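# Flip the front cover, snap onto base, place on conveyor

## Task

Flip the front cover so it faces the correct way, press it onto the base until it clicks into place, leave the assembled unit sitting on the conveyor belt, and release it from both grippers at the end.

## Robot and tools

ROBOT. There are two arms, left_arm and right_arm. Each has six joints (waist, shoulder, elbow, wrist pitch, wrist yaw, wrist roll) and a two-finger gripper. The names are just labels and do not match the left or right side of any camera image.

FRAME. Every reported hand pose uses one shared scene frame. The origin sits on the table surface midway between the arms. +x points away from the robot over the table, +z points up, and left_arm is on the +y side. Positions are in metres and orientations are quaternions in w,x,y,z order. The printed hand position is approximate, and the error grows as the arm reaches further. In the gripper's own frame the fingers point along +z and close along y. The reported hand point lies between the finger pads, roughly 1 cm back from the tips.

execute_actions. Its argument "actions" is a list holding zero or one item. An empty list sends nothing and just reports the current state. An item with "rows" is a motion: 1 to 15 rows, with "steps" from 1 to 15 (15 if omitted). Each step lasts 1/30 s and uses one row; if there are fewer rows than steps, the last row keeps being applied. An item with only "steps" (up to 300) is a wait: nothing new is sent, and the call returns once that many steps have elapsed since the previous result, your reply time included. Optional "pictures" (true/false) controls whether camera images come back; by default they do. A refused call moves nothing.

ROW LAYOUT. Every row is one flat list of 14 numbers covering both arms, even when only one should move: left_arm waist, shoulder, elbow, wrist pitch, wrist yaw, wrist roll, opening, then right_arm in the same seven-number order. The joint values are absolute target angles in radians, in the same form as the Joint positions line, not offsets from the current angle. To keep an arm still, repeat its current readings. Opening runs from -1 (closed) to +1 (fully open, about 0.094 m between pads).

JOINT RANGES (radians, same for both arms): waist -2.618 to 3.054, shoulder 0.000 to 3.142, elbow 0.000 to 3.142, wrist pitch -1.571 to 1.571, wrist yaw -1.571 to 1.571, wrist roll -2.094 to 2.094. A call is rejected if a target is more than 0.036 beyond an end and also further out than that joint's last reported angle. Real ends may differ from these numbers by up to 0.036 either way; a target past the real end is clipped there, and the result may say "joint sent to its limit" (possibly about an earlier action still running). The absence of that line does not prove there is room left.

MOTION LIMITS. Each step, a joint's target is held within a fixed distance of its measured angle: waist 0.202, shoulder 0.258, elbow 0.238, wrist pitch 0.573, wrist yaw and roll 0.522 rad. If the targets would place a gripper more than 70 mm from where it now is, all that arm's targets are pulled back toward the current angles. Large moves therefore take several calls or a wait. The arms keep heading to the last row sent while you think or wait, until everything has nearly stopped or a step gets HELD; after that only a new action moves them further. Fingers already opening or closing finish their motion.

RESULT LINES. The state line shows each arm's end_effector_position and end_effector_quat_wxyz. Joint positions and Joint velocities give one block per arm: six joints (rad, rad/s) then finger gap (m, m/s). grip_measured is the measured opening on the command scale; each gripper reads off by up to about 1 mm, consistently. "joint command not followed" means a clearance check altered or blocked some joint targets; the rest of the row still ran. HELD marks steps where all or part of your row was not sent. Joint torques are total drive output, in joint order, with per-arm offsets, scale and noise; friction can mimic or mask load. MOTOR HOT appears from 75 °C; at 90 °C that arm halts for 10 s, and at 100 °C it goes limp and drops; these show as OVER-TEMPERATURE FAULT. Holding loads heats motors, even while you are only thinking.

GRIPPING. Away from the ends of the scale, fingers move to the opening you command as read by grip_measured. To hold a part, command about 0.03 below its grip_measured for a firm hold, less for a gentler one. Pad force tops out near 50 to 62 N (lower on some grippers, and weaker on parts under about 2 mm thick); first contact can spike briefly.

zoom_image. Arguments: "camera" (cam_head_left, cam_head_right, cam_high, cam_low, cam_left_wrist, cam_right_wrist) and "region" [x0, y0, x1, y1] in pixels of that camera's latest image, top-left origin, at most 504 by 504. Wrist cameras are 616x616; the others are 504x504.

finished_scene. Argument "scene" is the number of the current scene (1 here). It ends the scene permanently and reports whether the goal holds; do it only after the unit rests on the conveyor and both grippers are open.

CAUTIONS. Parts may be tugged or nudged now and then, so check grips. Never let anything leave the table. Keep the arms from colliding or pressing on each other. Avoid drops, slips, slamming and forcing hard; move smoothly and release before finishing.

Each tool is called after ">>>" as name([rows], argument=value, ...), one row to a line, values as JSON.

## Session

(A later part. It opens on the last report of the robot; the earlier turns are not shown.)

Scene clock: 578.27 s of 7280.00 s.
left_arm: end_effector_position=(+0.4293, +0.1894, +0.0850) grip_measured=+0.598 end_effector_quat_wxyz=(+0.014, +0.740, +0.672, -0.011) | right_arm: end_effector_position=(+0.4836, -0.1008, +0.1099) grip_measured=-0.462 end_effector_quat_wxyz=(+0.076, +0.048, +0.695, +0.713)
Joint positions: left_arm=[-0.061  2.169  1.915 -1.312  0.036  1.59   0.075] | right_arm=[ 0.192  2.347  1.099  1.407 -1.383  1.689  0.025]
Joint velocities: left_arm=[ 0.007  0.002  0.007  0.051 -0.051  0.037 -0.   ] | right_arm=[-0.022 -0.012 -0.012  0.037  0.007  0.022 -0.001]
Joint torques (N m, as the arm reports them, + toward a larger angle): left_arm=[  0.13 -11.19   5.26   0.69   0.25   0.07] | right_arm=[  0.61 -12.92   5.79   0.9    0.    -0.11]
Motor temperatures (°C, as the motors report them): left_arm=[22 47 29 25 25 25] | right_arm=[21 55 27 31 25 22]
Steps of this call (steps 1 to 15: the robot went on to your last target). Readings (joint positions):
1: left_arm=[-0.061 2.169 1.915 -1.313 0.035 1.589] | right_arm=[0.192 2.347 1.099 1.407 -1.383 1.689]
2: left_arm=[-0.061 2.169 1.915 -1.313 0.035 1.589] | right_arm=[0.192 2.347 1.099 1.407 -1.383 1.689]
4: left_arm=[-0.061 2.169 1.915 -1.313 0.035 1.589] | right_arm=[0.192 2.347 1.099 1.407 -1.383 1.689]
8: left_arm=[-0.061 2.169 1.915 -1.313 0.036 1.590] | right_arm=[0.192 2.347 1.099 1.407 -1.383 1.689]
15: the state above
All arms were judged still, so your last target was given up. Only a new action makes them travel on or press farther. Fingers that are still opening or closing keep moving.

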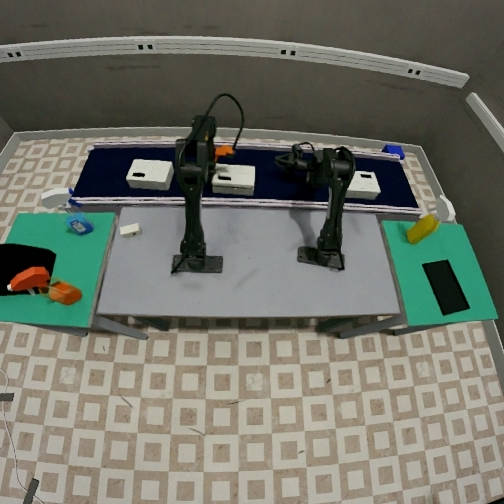

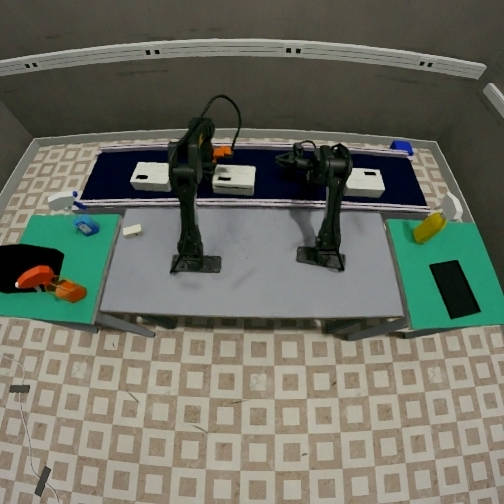

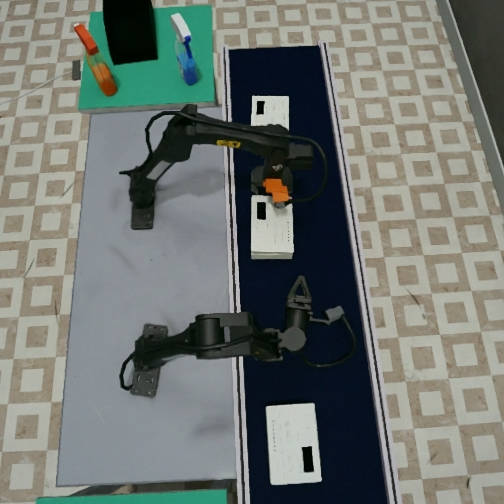

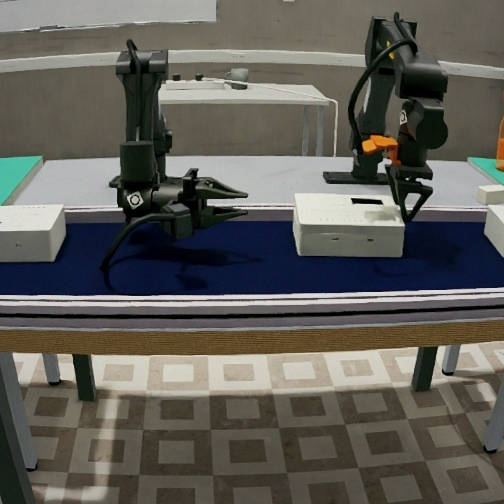

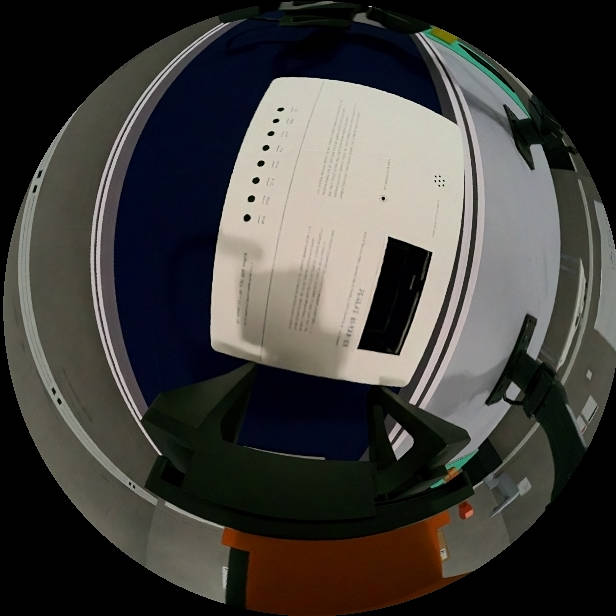

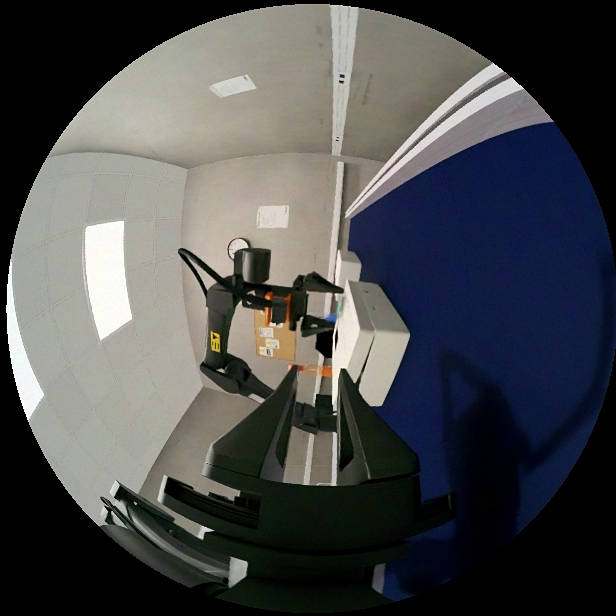

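>>> execute_actions([
  {"rows":[[-0.06,2.155,1.91,-1.3,0.06,1.6,0.6,0.215,2.355,1.1,1.43,-1.38,1.675,-0.4],[-0.06,2.155,1.91,-1.3,0.06,1.6,0.6,0.23,2.37,1.1,1.445,-1.375,1.675,-0.3],[-0.06,2.155,1.91,-1.3,0.06,1.6,0.6,0.245,2.385,1.1,1.46,-1.37,1.675,-0.2],[-0.06,2.155,1.91,-1.3,0.06,1.6,0.6,0.26,2.4,1.1,1.475,-1.365,1.675,-0.1],[-0.06,2.155,1.91,-1.3,0.06,1.6,0.6,0.275,2.415,1.1,1.49,-1.36,1.675,0],[-0.06,2.155,1.91,-1.3,0.06,1.6,0.6,0.29,2.43,1.1,1.5,-1.355,1.675,0],[-0.06,2.155,1.91,-1.3,0.06,1.6,0.6,0.305,2.44,1.1,1.5,-1.35,1.675,0],[-0.06,2.155,1.91,-1.3,0.06,1.6,0.6,0.32,2.447,1.1,1.5,-1.345,1.675,0],[-0.06,2.155,1.91,-1.3,0.06,1.6,0.6,0.335,2.447,1.1,1.5,-1.34,1.675,0],[-0.06,2.155,1.91,-1.3,0.06,1.6,0.6,0.35,2.447,1.1,1.5,-1.34,1.675,0],[-0.06,2.155,1.91,-1.3,0.06,1.6,0.6,0.362,2.447,1.1,1.5,-1.34,1.675,0],[-0.06,2.155,1.91,-1.3,0.06,1.6,0.6,0.372,2.447,1.1,1.5,-1.34,1.675,0],[-0.06,2.155,1.91,-1.3,0.06,1.6,0.6,0.38,2.447,1.1,1.5,-1.34,1.675,0],[-0.06,2.155,1.91,-1.3,0.06,1.6,0.6,0.386,2.447,1.1,1.5,-1.34,1.675,0],[-0.06,2.155,1.91,-1.3,0.06,1.6,0.6,0.39,2.447,1.1,1.5,-1.34,1.675,0]]},
], pictures=false)

>>> execute_actions([
  {"steps":20},
])

>>> zoom_image(camera="cam_low", region=[250,160,430,280])

Scene clock: 593.63 s of 7280.00 s.
left_arm: end_effector_position=(+0.4293, +0.1894, +0.0850) grip_measured=+0.598 end_effector_quat_wxyz=(+0.014, +0.740, +0.672, -0.011) | right_arm: end_effector_position=(+0.4424, -0.0220, +0.0719) grip_measured=-0.002 end_effector_quat_wxyz=(+0.002, +0.007, +0.699, +0.715)
Joint positions: left_arm=[-0.061  2.169  1.915 -1.312  0.036  1.59   0.075] | right_arm=[ 0.382  2.454  1.099  1.468 -1.357  1.689  0.047]
Joint velocities: left_arm=[-0.017  0.012  0.002 -0.007  0.007  0.007 -0.   ] | right_arm=[ 0.198  0.002 -0.007  0.139  0.007 -0.066 -0.   ]
Joint torques (N m, as the arm reports them, + toward a larger angle): left_arm=[  0.13 -11.2    5.23   0.69   0.18   0.08] | right_arm=[ -0.35 -13.11   5.16   1.15   0.16  -0.11]
Motor temperatures (°C, as the motors report them): left_arm=[22 48 29 25 25 25] | right_arm=[21 55 27 31 25 22]
Steps of this call (steps 1 to 90: nothing new was sent; then 11.87 s passed at rest; steps 91 to 105: all 15 steps of this action). Readings (joint positions):
91: left_arm=[-0.061 2.169 1.915 -1.312 0.036 1.590] | right_arm=[0.193 2.347 1.099 1.407 -1.383 1.689]
92: left_arm=[-0.061 2.169 1.915 -1.312 0.036 1.590] | right_arm=[0.197 2.349 1.099 1.410 -1.382 1.689]
94: left_arm=[-0.061 2.169 1.915 -1.312 0.036 1.590] | right_arm=[0.214 2.361 1.099 1.427 -1.378 1.689]
98: left_arm=[-0.061 2.169 1.915 -1.312 0.036 1.590] | right_arm=[0.281 2.418 1.099 1.460 -1.367 1.689]
105: the state above

Scene clock: 594.30 s of 7280.00 s.
left_arm: end_effector_position=(+0.4293, +0.1894, +0.0850) grip_measured=+0.598 end_effector_quat_wxyz=(+0.014, +0.740, +0.672, -0.011) | right_arm: end_effector_position=(+0.4409, -0.0183, +0.0728) grip_measured=-0.002 end_effector_quat_wxyz=(+0.003, +0.003, +0.698, +0.716)
Joint positions: left_arm=[-0.061  2.169  1.915 -1.312  0.036  1.59   0.075] | right_arm=[ 0.391  2.454  1.099  1.475 -1.351  1.689  0.047]
Joint velocities: left_arm=[-0.002  0.007  0.012  0.007 -0.037 -0.007  0.   ] | right_arm=[ 0.002 -0.002 -0.007 -0.007 -0.037 -0.066 -0.001]
Joint torques (N m, as the arm reports them, + toward a larger angle): left_arm=[  0.12 -11.2    5.25   0.69   0.18   0.07] | right_arm=[ -0.09 -13.06   5.22   1.21   0.16  -0.11]
Motor temperatures (°C, as the motors report them): left_arm=[22 48 29 25 25 25] | right_arm=[21 55 27 31 25 22]
Steps of this call (steps 1 to 15: the robot went on to your last target; steps 16 to 20: nothing new was sent). Readings (joint positions):
1: left_arm=[-0.061 2.169 1.915 -1.312 0.036 1.590] | right_arm=[0.387 2.454 1.099 1.469 -1.357 1.689]
2: left_arm=[-0.061 2.169 1.915 -1.312 0.036 1.590] | right_arm=[0.390 2.454 1.099 1.470 -1.357 1.689]
4: left_arm=[-0.061 2.169 1.915 -1.312 0.036 1.590] | right_arm=[0.391 2.454 1.099 1.472 -1.356 1.689]
8: left_arm=[-0.061 2.169 1.915 -1.312 0.036 1.590] | right_arm=[0.391 2.454 1.099 1.474 -1.353 1.689]
20: the state above
All arms were judged still, so your last target was given up. Only a new action makes them travel on or press farther. Fingers that are still opening or closing keep moving.

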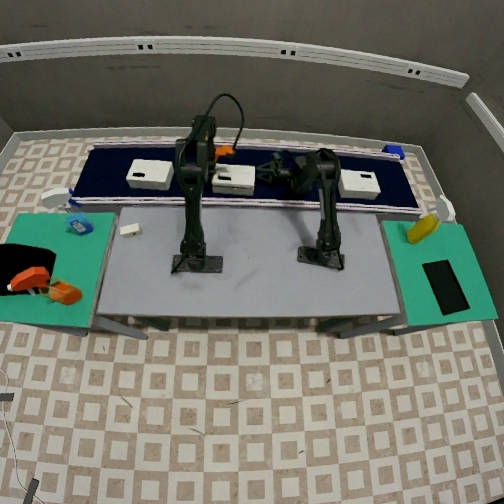

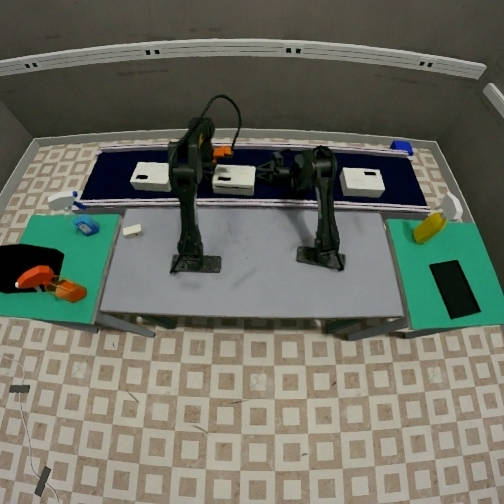

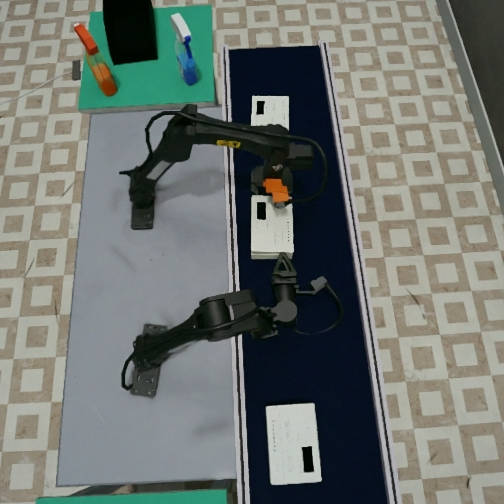

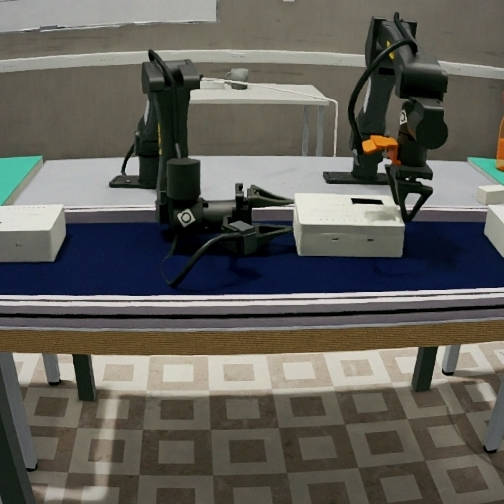

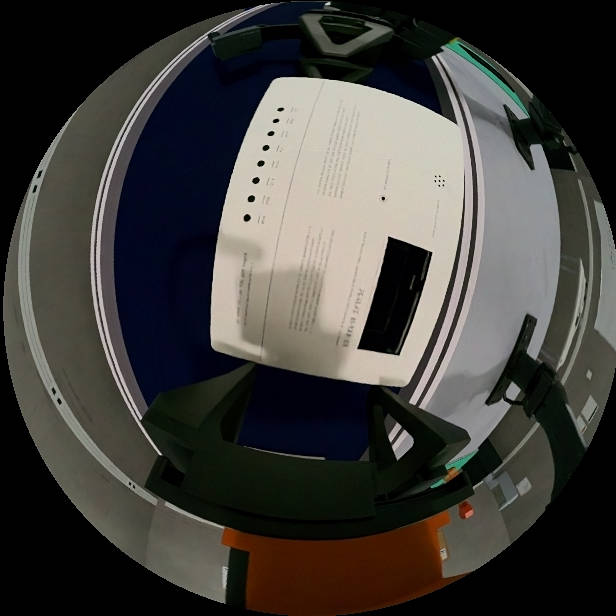

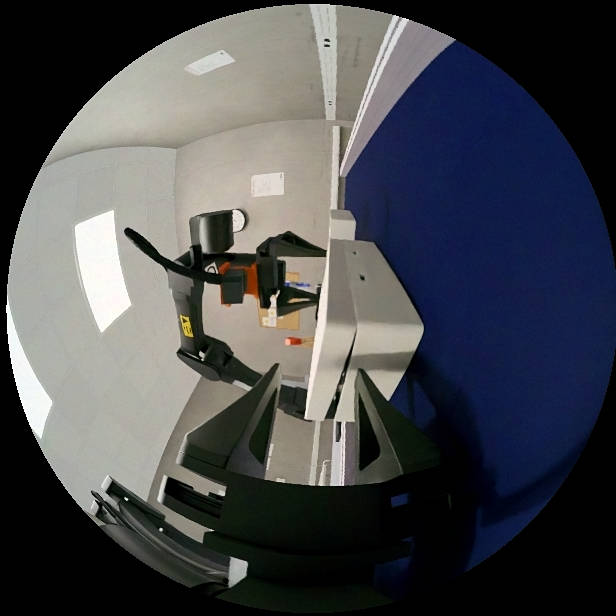

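Region (250, 160, 430, 280) of cam_low's 504x504 image, scaled by 2.800, with more detail than that image has.

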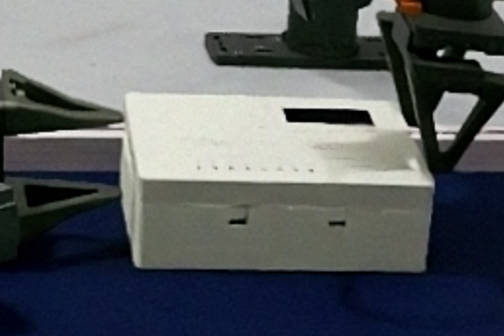

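>>> execute_actions([
  {"rows":[[-0.06,2.155,1.91,-1.3,0.06,1.6,0.6,0.39,2.456,1.1,1.5,-1.34,1.675,-0.2],[-0.06,2.155,1.91,-1.3,0.06,1.6,0.6,0.39,2.462,1.1,1.5,-1.34,1.675,-0.4],[-0.06,2.155,1.91,-1.3,0.06,1.6,0.6,0.39,2.467,1.1,1.5,-1.34,1.675,-0.6],[-0.06,2.155,1.91,-1.3,0.06,1.6,0.6,0.39,2.472,1.1,1.5,-1.34,1.675,-0.72]]},
], pictures=false)

>>> execute_actions([
  {"rows":[[-0.065,2.155,1.91,-1.3,0.08,1.6,0.6,0.395,2.472,1.1,1.5,-1.34,1.675,-0.72],[-0.065,2.155,1.91,-1.3,0.09,1.6,0.6,0.395,2.472,1.1,1.5,-1.34,1.675,-0.72],[-0.065,2.155,1.91,-1.3,0.1,1.6,0.6,0.395,2.472,1.1,1.5,-1.34,1.675,-0.72],[-0.065,2.155,1.91,-1.3,0.11,1.6,0.6,0.395,2.472,1.1,1.5,-1.34,1.675,-0.72],[-0.065,2.155,1.91,-1.3,0.12,1.6,0.6,0.395,2.472,1.1,1.5,-1.34,1.675,-0.72],[-0.065,2.155,1.91,-1.3,0.13,1.6,0.6,0.395,2.472,1.1,1.5,-1.34,1.675,-0.72],[-0.065,2.155,1.91,-1.3,0.14,1.6,0.6,0.395,2.472,1.1,1.5,-1.34,1.675,-0.72]]},
], pictures=false)

>>> execute_actions([
  {"steps":20},
])

>>> zoom_image(camera="cam_low", region=[250,160,430,280])

>>> zoom_image(camera="cam_right_wrist", region=[270,200,480,450])

Scene clock: 607.23 s of 7280.00 s.
left_arm: end_effector_position=(+0.4293, +0.1894, +0.0850) grip_measured=+0.598 end_effector_quat_wxyz=(+0.014, +0.740, +0.672, -0.011) | right_arm: end_effector_position=(+0.4404, -0.0184, +0.0678) grip_measured=-0.718 end_effector_quat_wxyz=(-0.000, +0.007, +0.699, +0.716)
Joint positions: left_arm=[-0.061  2.169  1.915 -1.312  0.036  1.59   0.075] | right_arm=[ 0.391  2.466  1.099  1.478 -1.351  1.689  0.013]
Joint velocities: left_arm=[ 0.002 -0.007 -0.022  0.051 -0.007 -0.037 -0.001] | right_arm=[-0.017  0.012 -0.007 -0.007 -0.022 -0.022  0.   ]
Joint torques (N m, as the arm reports them, + toward a larger angle): left_arm=[  0.12 -11.17   5.26   0.69   0.18   0.07] | right_arm=[ -0.12 -11.91   5.14   1.2    0.15  -0.11]
Motor temperatures (°C, as the motors report them): left_arm=[22 49 29 25 25 25] | right_arm=[21 56 27 32 25 22]
Steps of this call (steps 1 to 90: nothing new was sent; then 9.43 s passed at rest; steps 91 to 105: all 15 steps of this action). Readings (joint positions):
91: left_arm=[-0.061 2.169 1.915 -1.312 0.036 1.590] | right_arm=[0.391 2.454 1.099 1.475 -1.351 1.689]
92: left_arm=[-0.061 2.169 1.915 -1.312 0.036 1.590] | right_arm=[0.391 2.454 1.099 1.475 -1.351 1.689]
94: left_arm=[-0.061 2.169 1.915 -1.312 0.036 1.590] | right_arm=[0.391 2.454 1.099 1.476 -1.351 1.689]
98: left_arm=[-0.061 2.169 1.915 -1.312 0.036 1.590] | right_arm=[0.391 2.463 1.099 1.478 -1.351 1.689]
105: the state above

Scene clock: 607.73 s of 7280.00 s.
left_arm: end_effector_position=(+0.4289, +0.1816, +0.0855) grip_measured=+0.598 end_effector_quat_wxyz=(+0.029, +0.741, +0.671, -0.027) | right_arm: end_effector_position=(+0.4404, -0.0184, +0.0678) grip_measured=-0.718 end_effector_quat_wxyz=(-0.000, +0.007, +0.699, +0.716)
Joint positions: left_arm=[-0.061  2.169  1.915 -1.312  0.08   1.592  0.075] | right_arm=[ 0.391  2.466  1.099  1.478 -1.351  1.689  0.013]
Joint velocities: left_arm=[ 0.017 -0.012 -0.002 -0.037 -0.007  0.022  0.001] | right_arm=[-0.022 -0.017 -0.012 -0.007  0.007 -0.007 -0.001]
Joint torques (N m, as the arm reports them, + toward a larger angle): left_arm=[ -0.39 -11.2    5.28   0.68   0.48   0.06] | right_arm=[  0.3  -11.93   5.15   1.19   0.14  -0.11]
Motor temperatures (°C, as the motors report them): left_arm=[22 49 29 25 25 25] | right_arm=[21 56 27 32 25 22]
Steps of this call (steps 1 to 15: all 15 steps of this action). Readings (joint positions):
1: left_arm=[-0.061 2.169 1.915 -1.312 0.037 1.590] | right_arm=[0.391 2.466 1.099 1.478 -1.351 1.689]
2: left_arm=[-0.061 2.169 1.915 -1.312 0.039 1.590] | right_arm=[0.391 2.466 1.099 1.478 -1.351 1.689]
4: left_arm=[-0.061 2.169 1.915 -1.312 0.049 1.591] | right_arm=[0.391 2.466 1.099 1.478 -1.351 1.689]
8: left_arm=[-0.061 2.169 1.915 -1.312 0.077 1.592] | right_arm=[0.391 2.466 1.099 1.478 -1.351 1.689]
15: the state above

Scene clock: 608.40 s of 7280.00 s.
left_arm: end_effector_position=(+0.4289, +0.1816, +0.0855) grip_measured=+0.598 end_effector_quat_wxyz=(+0.029, +0.741, +0.671, -0.027) | right_arm: end_effector_position=(+0.4404, -0.0184, +0.0678) grip_measured=-0.718 end_effector_quat_wxyz=(-0.000, +0.007, +0.699, +0.716)
Joint positions: left_arm=[-0.061  2.169  1.915 -1.312  0.08   1.592  0.075] | right_arm=[ 0.391  2.466  1.099  1.478 -1.351  1.689  0.013]
Joint velocities: left_arm=[-0.017 -0.007  0.007  0.037  0.037 -0.007 -0.001] | right_arm=[-0.017 -0.002 -0.002 -0.037  0.037  0.081  0.001]
Joint torques (N m, as the arm reports them, + toward a larger angle): left_arm=[ -0.27 -11.2    5.28   0.68   0.48   0.05] | right_arm=[  0.31 -11.94   5.15   1.19   0.14  -0.11]
Motor temperatures (°C, as the motors report them): left_arm=[22 49 29 25 25 25] | right_arm=[21 56 27 32 25 22]
Steps of this call (steps 1 to 15: the robot went on to your last target; steps 16 to 20: nothing new was sent). Readings (joint positions):
1: left_arm=[-0.061 2.169 1.915 -1.312 0.080 1.592] | right_arm=[0.391 2.466 1.099 1.478 -1.351 1.689]
2: left_arm=[-0.061 2.169 1.915 -1.312 0.080 1.592] | right_arm=[0.391 2.466 1.099 1.478 -1.351 1.689]
4: left_arm=[-0.061 2.169 1.915 -1.312 0.080 1.592] | right_arm=[0.391 2.466 1.099 1.478 -1.351 1.689]
8: left_arm=[-0.061 2.169 1.915 -1.312 0.080 1.592] | right_arm=[0.391 2.466 1.099 1.478 -1.351 1.689]
20: the state above
All arms were judged still, so your last target was given up. Only a new action makes them travel on or press farther. Fingers that are still opening or closing keep moving.

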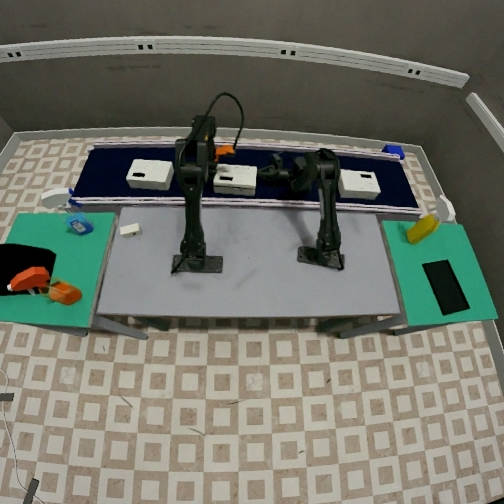

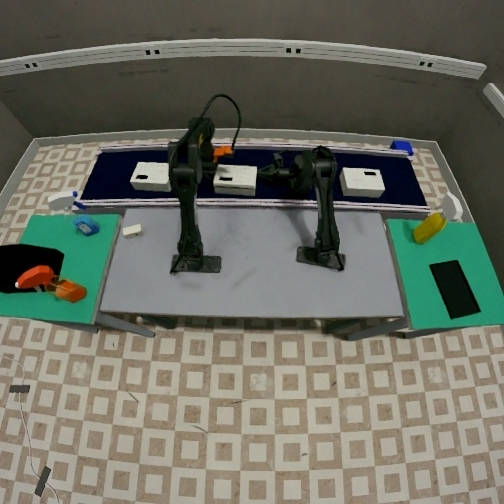

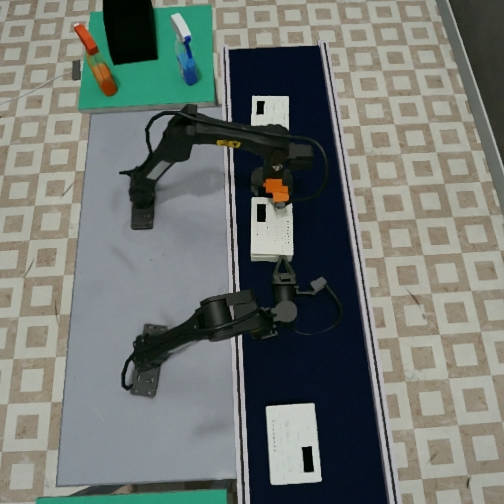

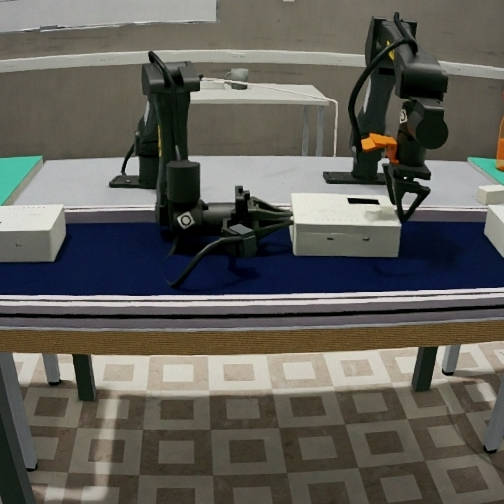

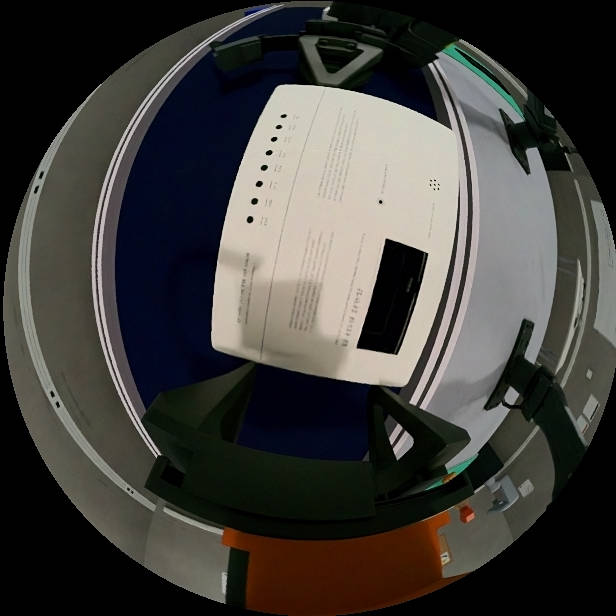

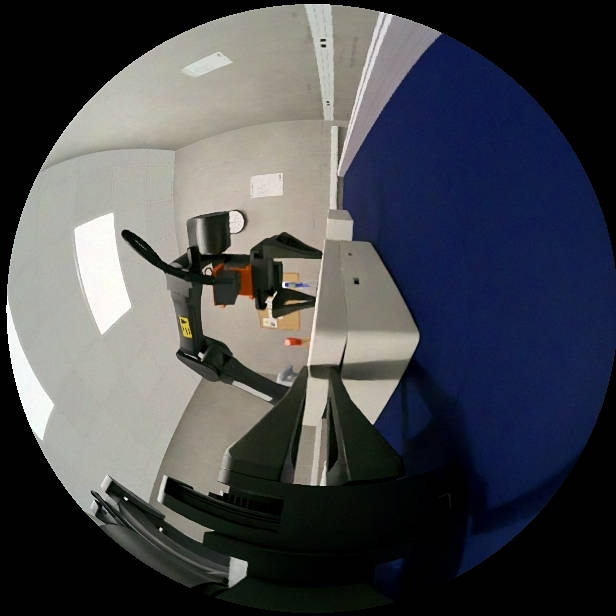

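Region (250, 160, 430, 280) of cam_low's 504x504 image, scaled by 2.800, with more detail than that image has.

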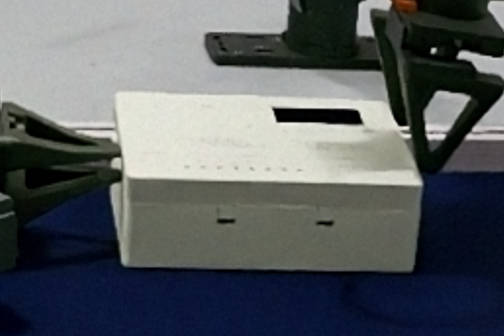

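Region (270, 200, 480, 450) of cam_right_wrist's 616x616 image, scaled by 2.016, with more detail than that image has; it fills the left 423 columns of this view, and the rest is white.

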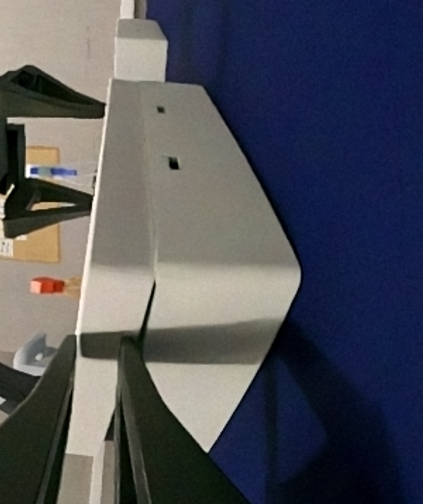

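>>> execute_actions([
  {"rows":[[-0.065,2.155,1.91,-1.3,0.085,1.6,0.6,0.39,2.472,1.1,1.5,-1.34,1.675,-0.72],[-0.065,2.155,1.91,-1.3,0.085,1.6,0.6,0.384,2.472,1.1,1.5,-1.34,1.675,-0.72],[-0.065,2.155,1.91,-1.3,0.085,1.6,0.6,0.378,2.472,1.1,1.5,-1.34,1.675,-0.72],[-0.065,2.155,1.91,-1.3,0.085,1.6,0.6,0.374,2.472,1.1,1.5,-1.34,1.675,-0.72]]},
], pictures=false)

>>> execute_actions([
  {"rows":[[-0.065,2.155,1.91,-1.3,0.085,1.6,0.6,0.382,2.472,1.1,1.5,-1.34,1.675,-0.6],[-0.065,2.155,1.91,-1.3,0.085,1.6,0.6,0.382,2.472,1.1,1.5,-1.34,1.675,-0.6],[-0.065,2.155,1.91,-1.3,0.085,1.6,0.6,0.382,2.472,1.1,1.5,-1.34,1.675,-0.6],[-0.065,2.155,1.91,-1.3,0.1,1.6,0.6,0.382,2.472,1.1,1.5,-1.34,1.675,-0.6],[-0.065,2.155,1.91,-1.3,0.11,1.6,0.6,0.382,2.472,1.1,1.5,-1.34,1.675,-0.6],[-0.065,2.155,1.91,-1.3,0.12,1.6,0.6,0.382,2.472,1.1,1.5,-1.34,1.675,-0.6],[-0.065,2.155,1.91,-1.3,0.13,1.6,0.6,0.382,2.472,1.1,1.5,-1.34,1.675,-0.6],[-0.065,2.155,1.91,-1.3,0.14,1.6,0.6,0.382,2.472,1.1,1.5,-1.34,1.675,-0.6],[-0.065,2.155,1.91,-1.3,0.15,1.6,0.6,0.382,2.472,1.1,1.5,-1.34,1.675,-0.6],[-0.065,2.155,1.91,-1.3,0.16,1.6,0.6,0.382,2.472,1.1,1.5,-1.34,1.675,-0.6]]},
], pictures=false)

>>> execute_actions([
  {"steps":20},
])

>>> zoom_image(camera="cam_low", region=[250,160,430,280])

>>> zoom_image(camera="cam_right_wrist", region=[270,200,480,450])

Scene clock: 622.97 s of 7280.00 s.
left_arm: end_effector_position=(+0.4289, +0.1822, +0.0854) grip_measured=+0.598 end_effector_quat_wxyz=(+0.028, +0.741, +0.671, -0.026) | right_arm: end_effector_position=(+0.4430, -0.0222, +0.0678) grip_measured=-0.718 end_effector_quat_wxyz=(+0.003, +0.011, +0.698, +0.716)
Joint positions: left_arm=[-0.061  2.169  1.915 -1.312  0.076  1.592  0.075] | right_arm=[ 0.382  2.466  1.099  1.478 -1.35   1.689  0.013]
Joint velocities: left_arm=[ 0.007 -0.002 -0.007  0.037 -0.037 -0.007  0.001] | right_arm=[-0.002 -0.007 -0.002 -0.037  0.007 -0.081 -0.001]
Joint torques (N m, as the arm reports them, + toward a larger angle): left_arm=[ -0.27 -11.2    5.25   0.69   0.08   0.05] | right_arm=[ -0.79 -11.95   5.16   1.19   0.14  -0.11]
Motor temperatures (°C, as the motors report them): left_arm=[22 49 29 25 25 25] | right_arm=[21 55 27 32 25 22]
Steps of this call (steps 1 to 90: nothing new was sent; then 11.07 s passed at rest; steps 91 to 105: all 15 steps of this action). Readings (joint positions):
91: left_arm=[-0.061 2.169 1.915 -1.312 0.078 1.592] | right_arm=[0.391 2.466 1.099 1.478 -1.351 1.689]
92: left_arm=[-0.061 2.169 1.915 -1.312 0.076 1.592] | right_arm=[0.391 2.466 1.099 1.478 -1.350 1.689]
94: left_arm=[-0.061 2.169 1.915 -1.312 0.076 1.592] | right_arm=[0.389 2.466 1.099 1.478 -1.350 1.689]
98: left_arm=[-0.061 2.169 1.915 -1.312 0.076 1.592] | right_arm=[0.383 2.466 1.099 1.478 -1.350 1.689]
105: the state above

Scene clock: 623.47 s of 7280.00 s.
left_arm: end_effector_position=(+0.4286, +0.1779, +0.0858) grip_measured=+0.598 end_effector_quat_wxyz=(+0.036, +0.741, +0.670, -0.035) | right_arm: end_effector_position=(+0.4430, -0.0222, +0.0678) grip_measured=-0.602 end_effector_quat_wxyz=(+0.003, +0.011, +0.698, +0.716)
Joint positions: left_arm=[-0.061  2.169  1.915 -1.312  0.1    1.592  0.075] | right_arm=[ 0.382  2.466  1.099  1.478 -1.35   1.689  0.019]
Joint velocities: left_arm=[-0.012 -0.012 -0.012  0.066  0.007 -0.037 -0.   ] | right_arm=[-0.002 -0.002  0.022 -0.022 -0.051 -0.037 -0.   ]
Joint torques (N m, as the arm reports them, + toward a larger angle): left_arm=[ -0.26 -11.19   5.23   0.68   0.48   0.04] | right_arm=[  0.03 -11.93   5.15   1.19   0.14  -0.11]
Motor temperatures (°C, as the motors report them): left_arm=[22 49 29 25 25 25] | right_arm=[21 55 27 32 25 22]
Steps of this call (steps 1 to 15: all 15 steps of this action). Readings (joint positions):
1: left_arm=[-0.061 2.169 1.915 -1.312 0.076 1.592] | right_arm=[0.382 2.466 1.099 1.478 -1.350 1.689]
2: left_arm=[-0.061 2.169 1.915 -1.312 0.076 1.592] | right_arm=[0.382 2.466 1.099 1.478 -1.350 1.689]
4: left_arm=[-0.061 2.169 1.915 -1.312 0.076 1.592] | right_arm=[0.382 2.466 1.099 1.478 -1.350 1.689]
8: left_arm=[-0.061 2.169 1.915 -1.312 0.084 1.592] | right_arm=[0.382 2.466 1.099 1.478 -1.350 1.689]
15: the state above

Scene clock: 624.13 s of 7280.00 s.
left_arm: end_effector_position=(+0.4286, +0.1779, +0.0858) grip_measured=+0.598 end_effector_quat_wxyz=(+0.036, +0.741, +0.670, -0.035) | right_arm: end_effector_position=(+0.4430, -0.0222, +0.0678) grip_measured=-0.602 end_effector_quat_wxyz=(+0.003, +0.011, +0.698, +0.716)
Joint positions: left_arm=[-0.061  2.169  1.915 -1.312  0.1    1.592  0.075] | right_arm=[ 0.382  2.466  1.099  1.478 -1.35   1.689  0.019]
Joint velocities: left_arm=[-0.007  0.012 -0.002  0.022 -0.066  0.037 -0.001] | right_arm=[-0.012  0.002 -0.002 -0.007 -0.022  0.022 -0.001]
Joint torques (N m, as the arm reports them, + toward a larger angle): left_arm=[ -0.28 -11.19   5.26   0.68   0.48   0.04] | right_arm=[  0.01 -11.93   5.15   1.19   0.14  -0.11]
Motor temperatures (°C, as the motors report them): left_arm=[22 49 29 25 25 25] | right_arm=[21 55 27 32 25 22]
Steps of this call (steps 1 to 15: the robot went on to your last target; steps 16 to 20: nothing new was sent). Readings (joint positions):
1: left_arm=[-0.061 2.169 1.915 -1.312 0.100 1.592] | right_arm=[0.382 2.466 1.099 1.478 -1.350 1.689]
2: left_arm=[-0.061 2.169 1.915 -1.312 0.100 1.592] | right_arm=[0.382 2.466 1.099 1.478 -1.350 1.689]
4: left_arm=[-0.061 2.169 1.915 -1.312 0.100 1.592] | right_arm=[0.382 2.466 1.099 1.478 -1.350 1.689]
8: left_arm=[-0.061 2.169 1.915 -1.312 0.100 1.592] | right_arm=[0.382 2.466 1.099 1.478 -1.350 1.689]
20: the state above
All arms were judged still, so your last target was given up. Only a new action makes them travel on or press farther. Fingers that are still opening or closing keep moving.

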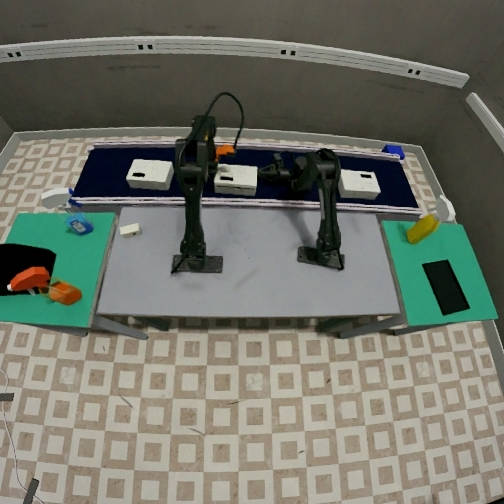

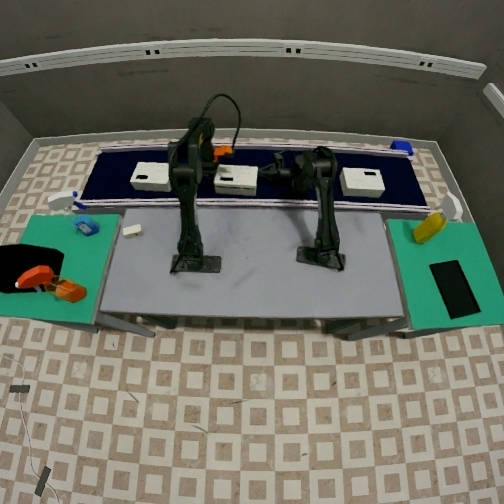

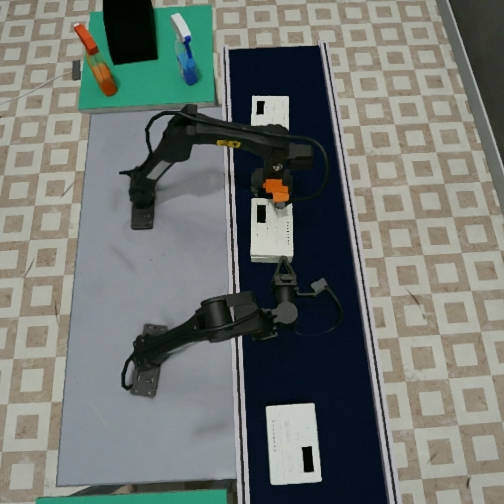

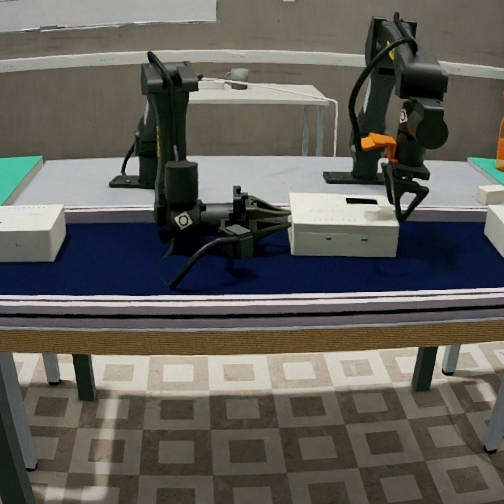

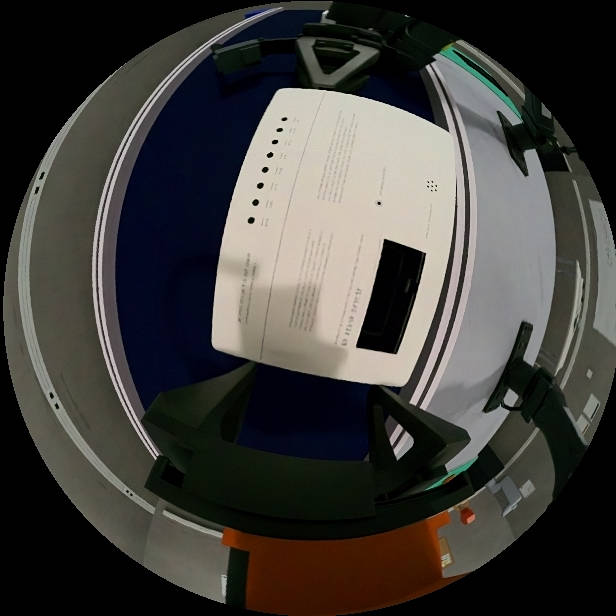

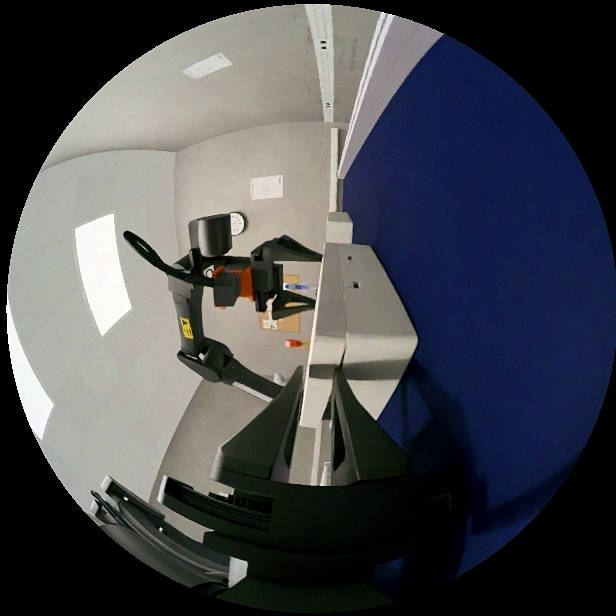

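Region (250, 160, 430, 280) of cam_low's 504x504 image, scaled by 2.800, with more detail than that image has.

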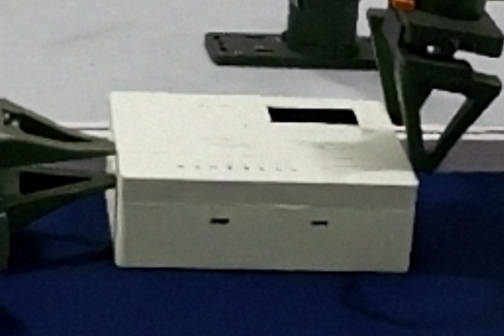

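Region (270, 200, 480, 450) of cam_right_wrist's 616x616 image, scaled by 2.016, with more detail than that image has; it fills the left 423 columns of this view, and the rest is white.

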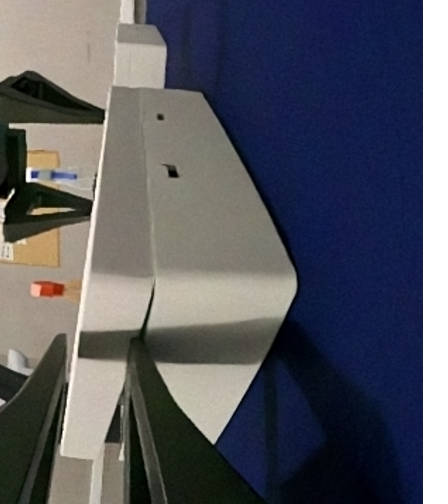

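>>> execute_actions([
  {"rows":[[-0.06,2.15,1.91,-1.3,0.08,1.6,0.6,0.37,2.46,1.1,1.5,-1.34,1.675,-0.6],[-0.06,2.14,1.91,-1.3,0.04,1.6,0.6,0.36,2.46,1.1,1.5,-1.34,1.675,-0.6],[-0.06,2.125,1.91,-1.31,0.02,1.6,0.6,0.35,2.45,1.1,1.5,-1.34,1.675,-0.6],[-0.06,2.11,1.91,-1.32,0,1.6,0.6,0.335,2.44,1.1,1.5,-1.34,1.675,-0.6],[-0.06,2.095,1.91,-1.33,0,1.6,0.6,0.32,2.43,1.1,1.5,-1.34,1.675,-0.6],[-0.06,2.08,1.91,-1.34,-0.01,1.6,0.6,0.305,2.42,1.1,1.5,-1.34,1.675,-0.6],[-0.06,2.065,1.9,-1.35,-0.01,1.6,0.6,0.29,2.41,1.1,1.5,-1.34,1.675,-0.6],[-0.06,2.05,1.89,-1.36,-0.01,1.6,0.4,0.275,2.4,1.1,1.5,-1.34,1.675,-0.6],[-0.06,2.045,1.88,-1.36,-0.01,1.6,0.2,0.26,2.4,1.1,1.5,-1.34,1.675,-0.6],[-0.07,2.045,1.87,-1.36,-0.01,1.6,0,0.245,2.4,1.1,1.5,-1.34,1.675,-0.6],[-0.085,2.045,1.86,-1.36,-0.01,1.58,-0.2,0.23,2.4,1.1,1.5,-1.34,1.675,-0.6],[-0.105,2.045,1.86,-1.36,-0.01,1.56,-0.4,0.22,2.4,1.1,1.5,-1.34,1.675,-0.6],[-0.125,2.045,1.86,-1.36,-0.01,1.54,-0.6,0.22,2.4,1.1,1.5,-1.34,1.675,-0.6],[-0.145,2.045,1.86,-1.36,-0.01,1.52,-0.8,0.22,2.4,1.1,1.5,-1.34,1.675,-0.6],[-0.165,2.045,1.86,-1.36,-0.01,1.5,-1,0.22,2.4,1.1,1.5,-1.34,1.675,-0.6]]},
], pictures=false)

>>> execute_actions([
  {"rows":[[-0.185,2.045,1.86,-1.36,-0.01,1.48,-1,0.22,2.4,1.1,1.5,-1.34,1.675,-0.6],[-0.205,2.045,1.86,-1.36,-0.01,1.46,-1,0.22,2.4,1.1,1.5,-1.34,1.675,-0.6],[-0.225,2.045,1.86,-1.36,-0.01,1.44,-1,0.22,2.4,1.1,1.5,-1.34,1.675,-0.6],[-0.245,2.045,1.86,-1.36,-0.01,1.42,-1,0.22,2.4,1.1,1.5,-1.34,1.675,-0.6],[-0.265,2.045,1.86,-1.36,-0.01,1.4,-1,0.22,2.4,1.1,1.5,-1.34,1.675,-0.6],[-0.285,2.045,1.86,-1.36,-0.01,1.38,-1,0.22,2.4,1.1,1.5,-1.34,1.675,-0.6],[-0.305,2.045,1.86,-1.36,-0.01,1.36,-1,0.22,2.4,1.1,1.5,-1.34,1.675,-0.6],[-0.325,2.045,1.855,-1.36,-0.01,1.34,-1,0.22,2.4,1.1,1.5,-1.34,1.675,-0.6],[-0.345,2.045,1.85,-1.36,-0.01,1.32,-1,0.22,2.4,1.1,1.5,-1.34,1.675,-0.6],[-0.36,2.045,1.845,-1.36,-0.01,1.3,-1,0.22,2.4,1.1,1.5,-1.34,1.675,-0.6],[-0.373,2.045,1.84,-1.36,-0.01,1.28,-1,0.22,2.4,1.1,1.5,-1.34,1.675,-0.6],[-0.382,2.045,1.835,-1.36,-0.01,1.27,-1,0.22,2.4,1.1,1.5,-1.34,1.675,-0.6],[-0.388,2.045,1.83,-1.36,-0.01,1.27,-1,0.22,2.4,1.1,1.5,-1.34,1.675,-0.6]]},
], pictures=false)

>>> execute_actions([
  {"steps":15},
])

Scene clock: 649.97 s of 7280.00 s.
left_arm: end_effector_position=(+0.4159, +0.1816, +0.1241) grip_measured=-0.894 end_effector_quat_wxyz=(+0.024, +0.743, +0.668, +0.026) | right_arm: end_effector_position=(+0.4830, -0.0920, +0.0901) grip_measured=-0.602 end_effector_quat_wxyz=(+0.084, +0.050, +0.692, +0.715)
Joint positions: left_arm=[-0.102  2.045  1.878 -1.334 -0.008  1.559  0.005] | right_arm=[ 0.215  2.416  1.099  1.484 -1.346  1.689  0.019]
Joint velocities: left_arm=[-0.515  0.002 -0.139  0.007 -0.022 -0.403 -0.202] | right_arm=[-0.12  -0.012  0.007 -0.051 -0.007 -0.022  0.   ]
Joint torques (N m, as the arm reports them, + toward a larger angle): left_arm=[-2.54 -9.53  4.93  0.48  0.02 -0.13] | right_arm=[  1.16 -13.83   5.42   1.12   0.1   -0.11]
Motor temperatures (°C, as the motors report them): left_arm=[22 50 29 25 25 25] | right_arm=[21 55 27 32 25 22]
Steps of this call (steps 1 to 90: nothing new was sent; then 22.33 s passed at rest; steps 91 to 105: all 15 steps of this action). Readings (joint positions):
91: left_arm=[-0.061 2.169 1.915 -1.312 0.096 1.592] | right_arm=[0.381 2.466 1.099 1.478 -1.350 1.689]
92: left_arm=[-0.061 2.168 1.915 -1.312 0.088 1.592] | right_arm=[0.380 2.466 1.099 1.478 -1.350 1.689]
94: left_arm=[-0.061 2.161 1.915 -1.312 0.062 1.593] | right_arm=[0.371 2.466 1.099 1.478 -1.350 1.689]
98: left_arm=[-0.061 2.109 1.908 -1.314 0.022 1.593] | right_arm=[0.319 2.450 1.099 1.478 -1.350 1.689]
105: the state above

Scene clock: 650.47 s of 7280.00 s.
left_arm: end_effector_position=(+0.3773, +0.0718, +0.1142) grip_measured=-0.994 end_effector_quat_wxyz=(+0.011, +0.758, +0.652, +0.011) | right_arm: end_effector_position=(+0.4833, -0.0925, +0.0901) grip_measured=-0.602 end_effector_quat_wxyz=(+0.084, +0.050, +0.692, +0.715)
Joint positions: left_arm=[-0.391  2.045  1.841 -1.338 -0.01   1.314  0.   ] | right_arm=[ 0.214  2.416  1.099  1.484 -1.346  1.689  0.019]
Joint velocities: left_arm=[-0.134  0.012 -0.085  0.007  0.037 -0.227 -0.   ] | right_arm=[ 0.007 -0.002 -0.002 -0.007  0.051  0.051 -0.   ]
Joint torques (N m, as the arm reports them, + toward a larger angle): left_arm=[ 0.83 -9.41  5.42  0.42 -0.01 -0.16] | right_arm=[  0.43 -13.74   5.45   1.12   0.13  -0.11]
Motor temperatures (°C, as the motors report them): left_arm=[22 50 29 25 25 25] | right_arm=[21 55 27 32 25 22]
Steps of this call (steps 1 to 15: all 15 steps of this action). Readings (joint positions):
1: left_arm=[-0.123 2.045 1.873 -1.334 -0.010 1.545] | right_arm=[0.213 2.416 1.099 1.484 -1.346 1.689]
2: left_arm=[-0.146 2.045 1.870 -1.335 -0.010 1.530] | right_arm=[0.213 2.416 1.099 1.484 -1.346 1.689]
4: left_arm=[-0.197 2.045 1.868 -1.336 -0.010 1.497] | right_arm=[0.214 2.416 1.099 1.484 -1.346 1.689]
8: left_arm=[-0.289 2.045 1.868 -1.336 -0.010 1.425] | right_arm=[0.214 2.416 1.099 1.484 -1.346 1.689]
15: the state above

Scene clock: 650.97 s of 7280.00 s.
left_arm: end_effector_position=(+0.3757, +0.0715, +0.1134) grip_measured=-0.994 end_effector_quat_wxyz=(+0.009, +0.747, +0.665, +0.010) | right_arm: end_effector_position=(+0.4833, -0.0925, +0.0901) grip_measured=-0.602 end_effector_quat_wxyz=(+0.084, +0.050, +0.692, +0.715)
Joint positions: left_arm=[-0.393  2.045  1.838 -1.34  -0.01   1.277  0.   ] | right_arm=[ 0.214  2.416  1.099  1.484 -1.346  1.689  0.019]
Joint velocities: left_arm=[-0.017  0.017  0.002  0.022 -0.007  0.037 -0.001] | right_arm=[ 0.007  0.002 -0.002  0.095  0.022 -0.037  0.001]
Joint torques (N m, as the arm reports them, + toward a larger angle): left_arm=[ 0.55 -9.31  5.11  0.39 -0.01 -0.05] | right_arm=[  0.48 -13.82   5.43   1.11   0.14  -0.11]
Motor temperatures (°C, as the motors report them): left_arm=[22 50 29 25 25 25] | right_arm=[21 55 27 32 25 22]
Steps of this call (steps 1 to 15: the robot went on to your last target). Readings (joint positions):
1: left_arm=[-0.394 2.045 1.838 -1.339 -0.010 1.306] | right_arm=[0.214 2.416 1.099 1.484 -1.346 1.689]
2: left_arm=[-0.394 2.045 1.838 -1.340 -0.010 1.301] | right_arm=[0.214 2.416 1.099 1.484 -1.346 1.689]
4: left_arm=[-0.393 2.045 1.838 -1.340 -0.010 1.291] | right_arm=[0.214 2.416 1.099 1.484 -1.346 1.689]
8: left_arm=[-0.393 2.045 1.838 -1.340 -0.010 1.282] | right_arm=[0.214 2.416 1.099 1.484 -1.346 1.689]
15: the state above

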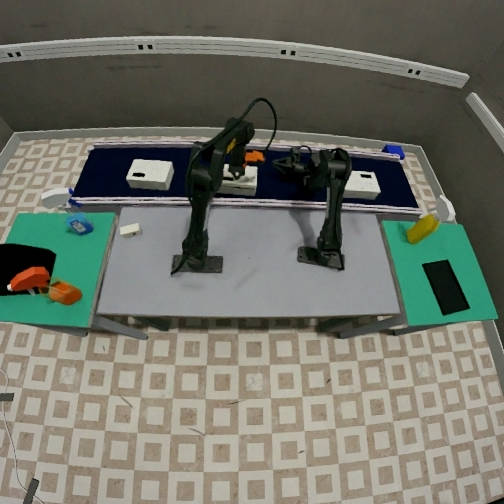

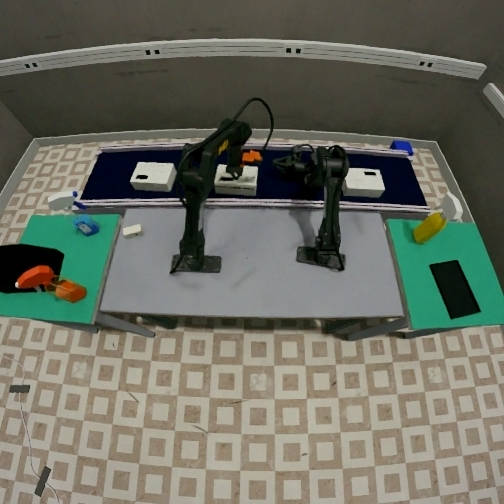

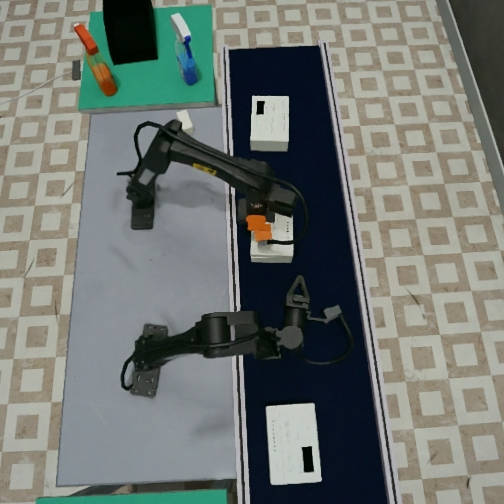

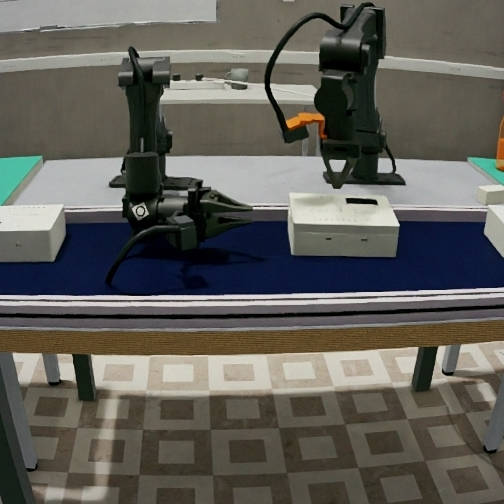

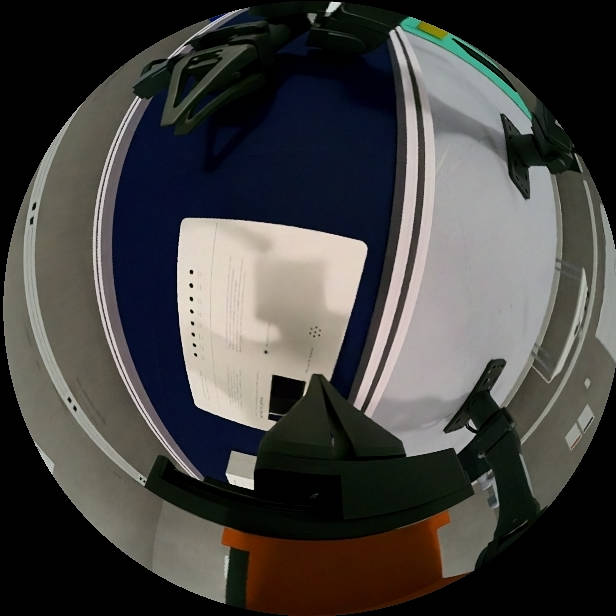

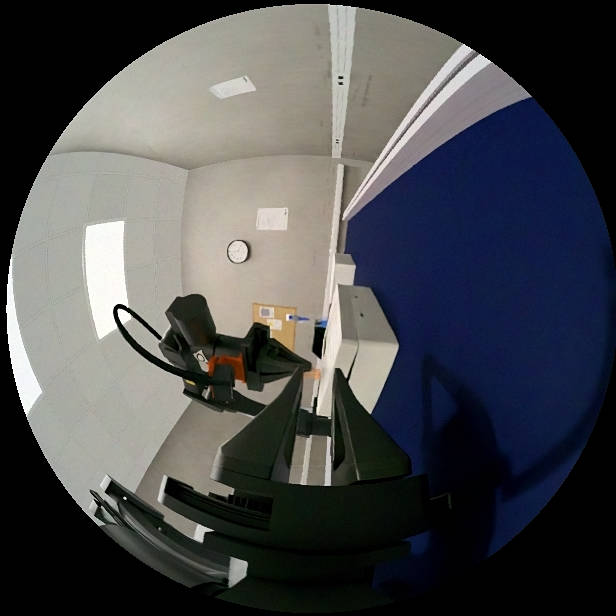

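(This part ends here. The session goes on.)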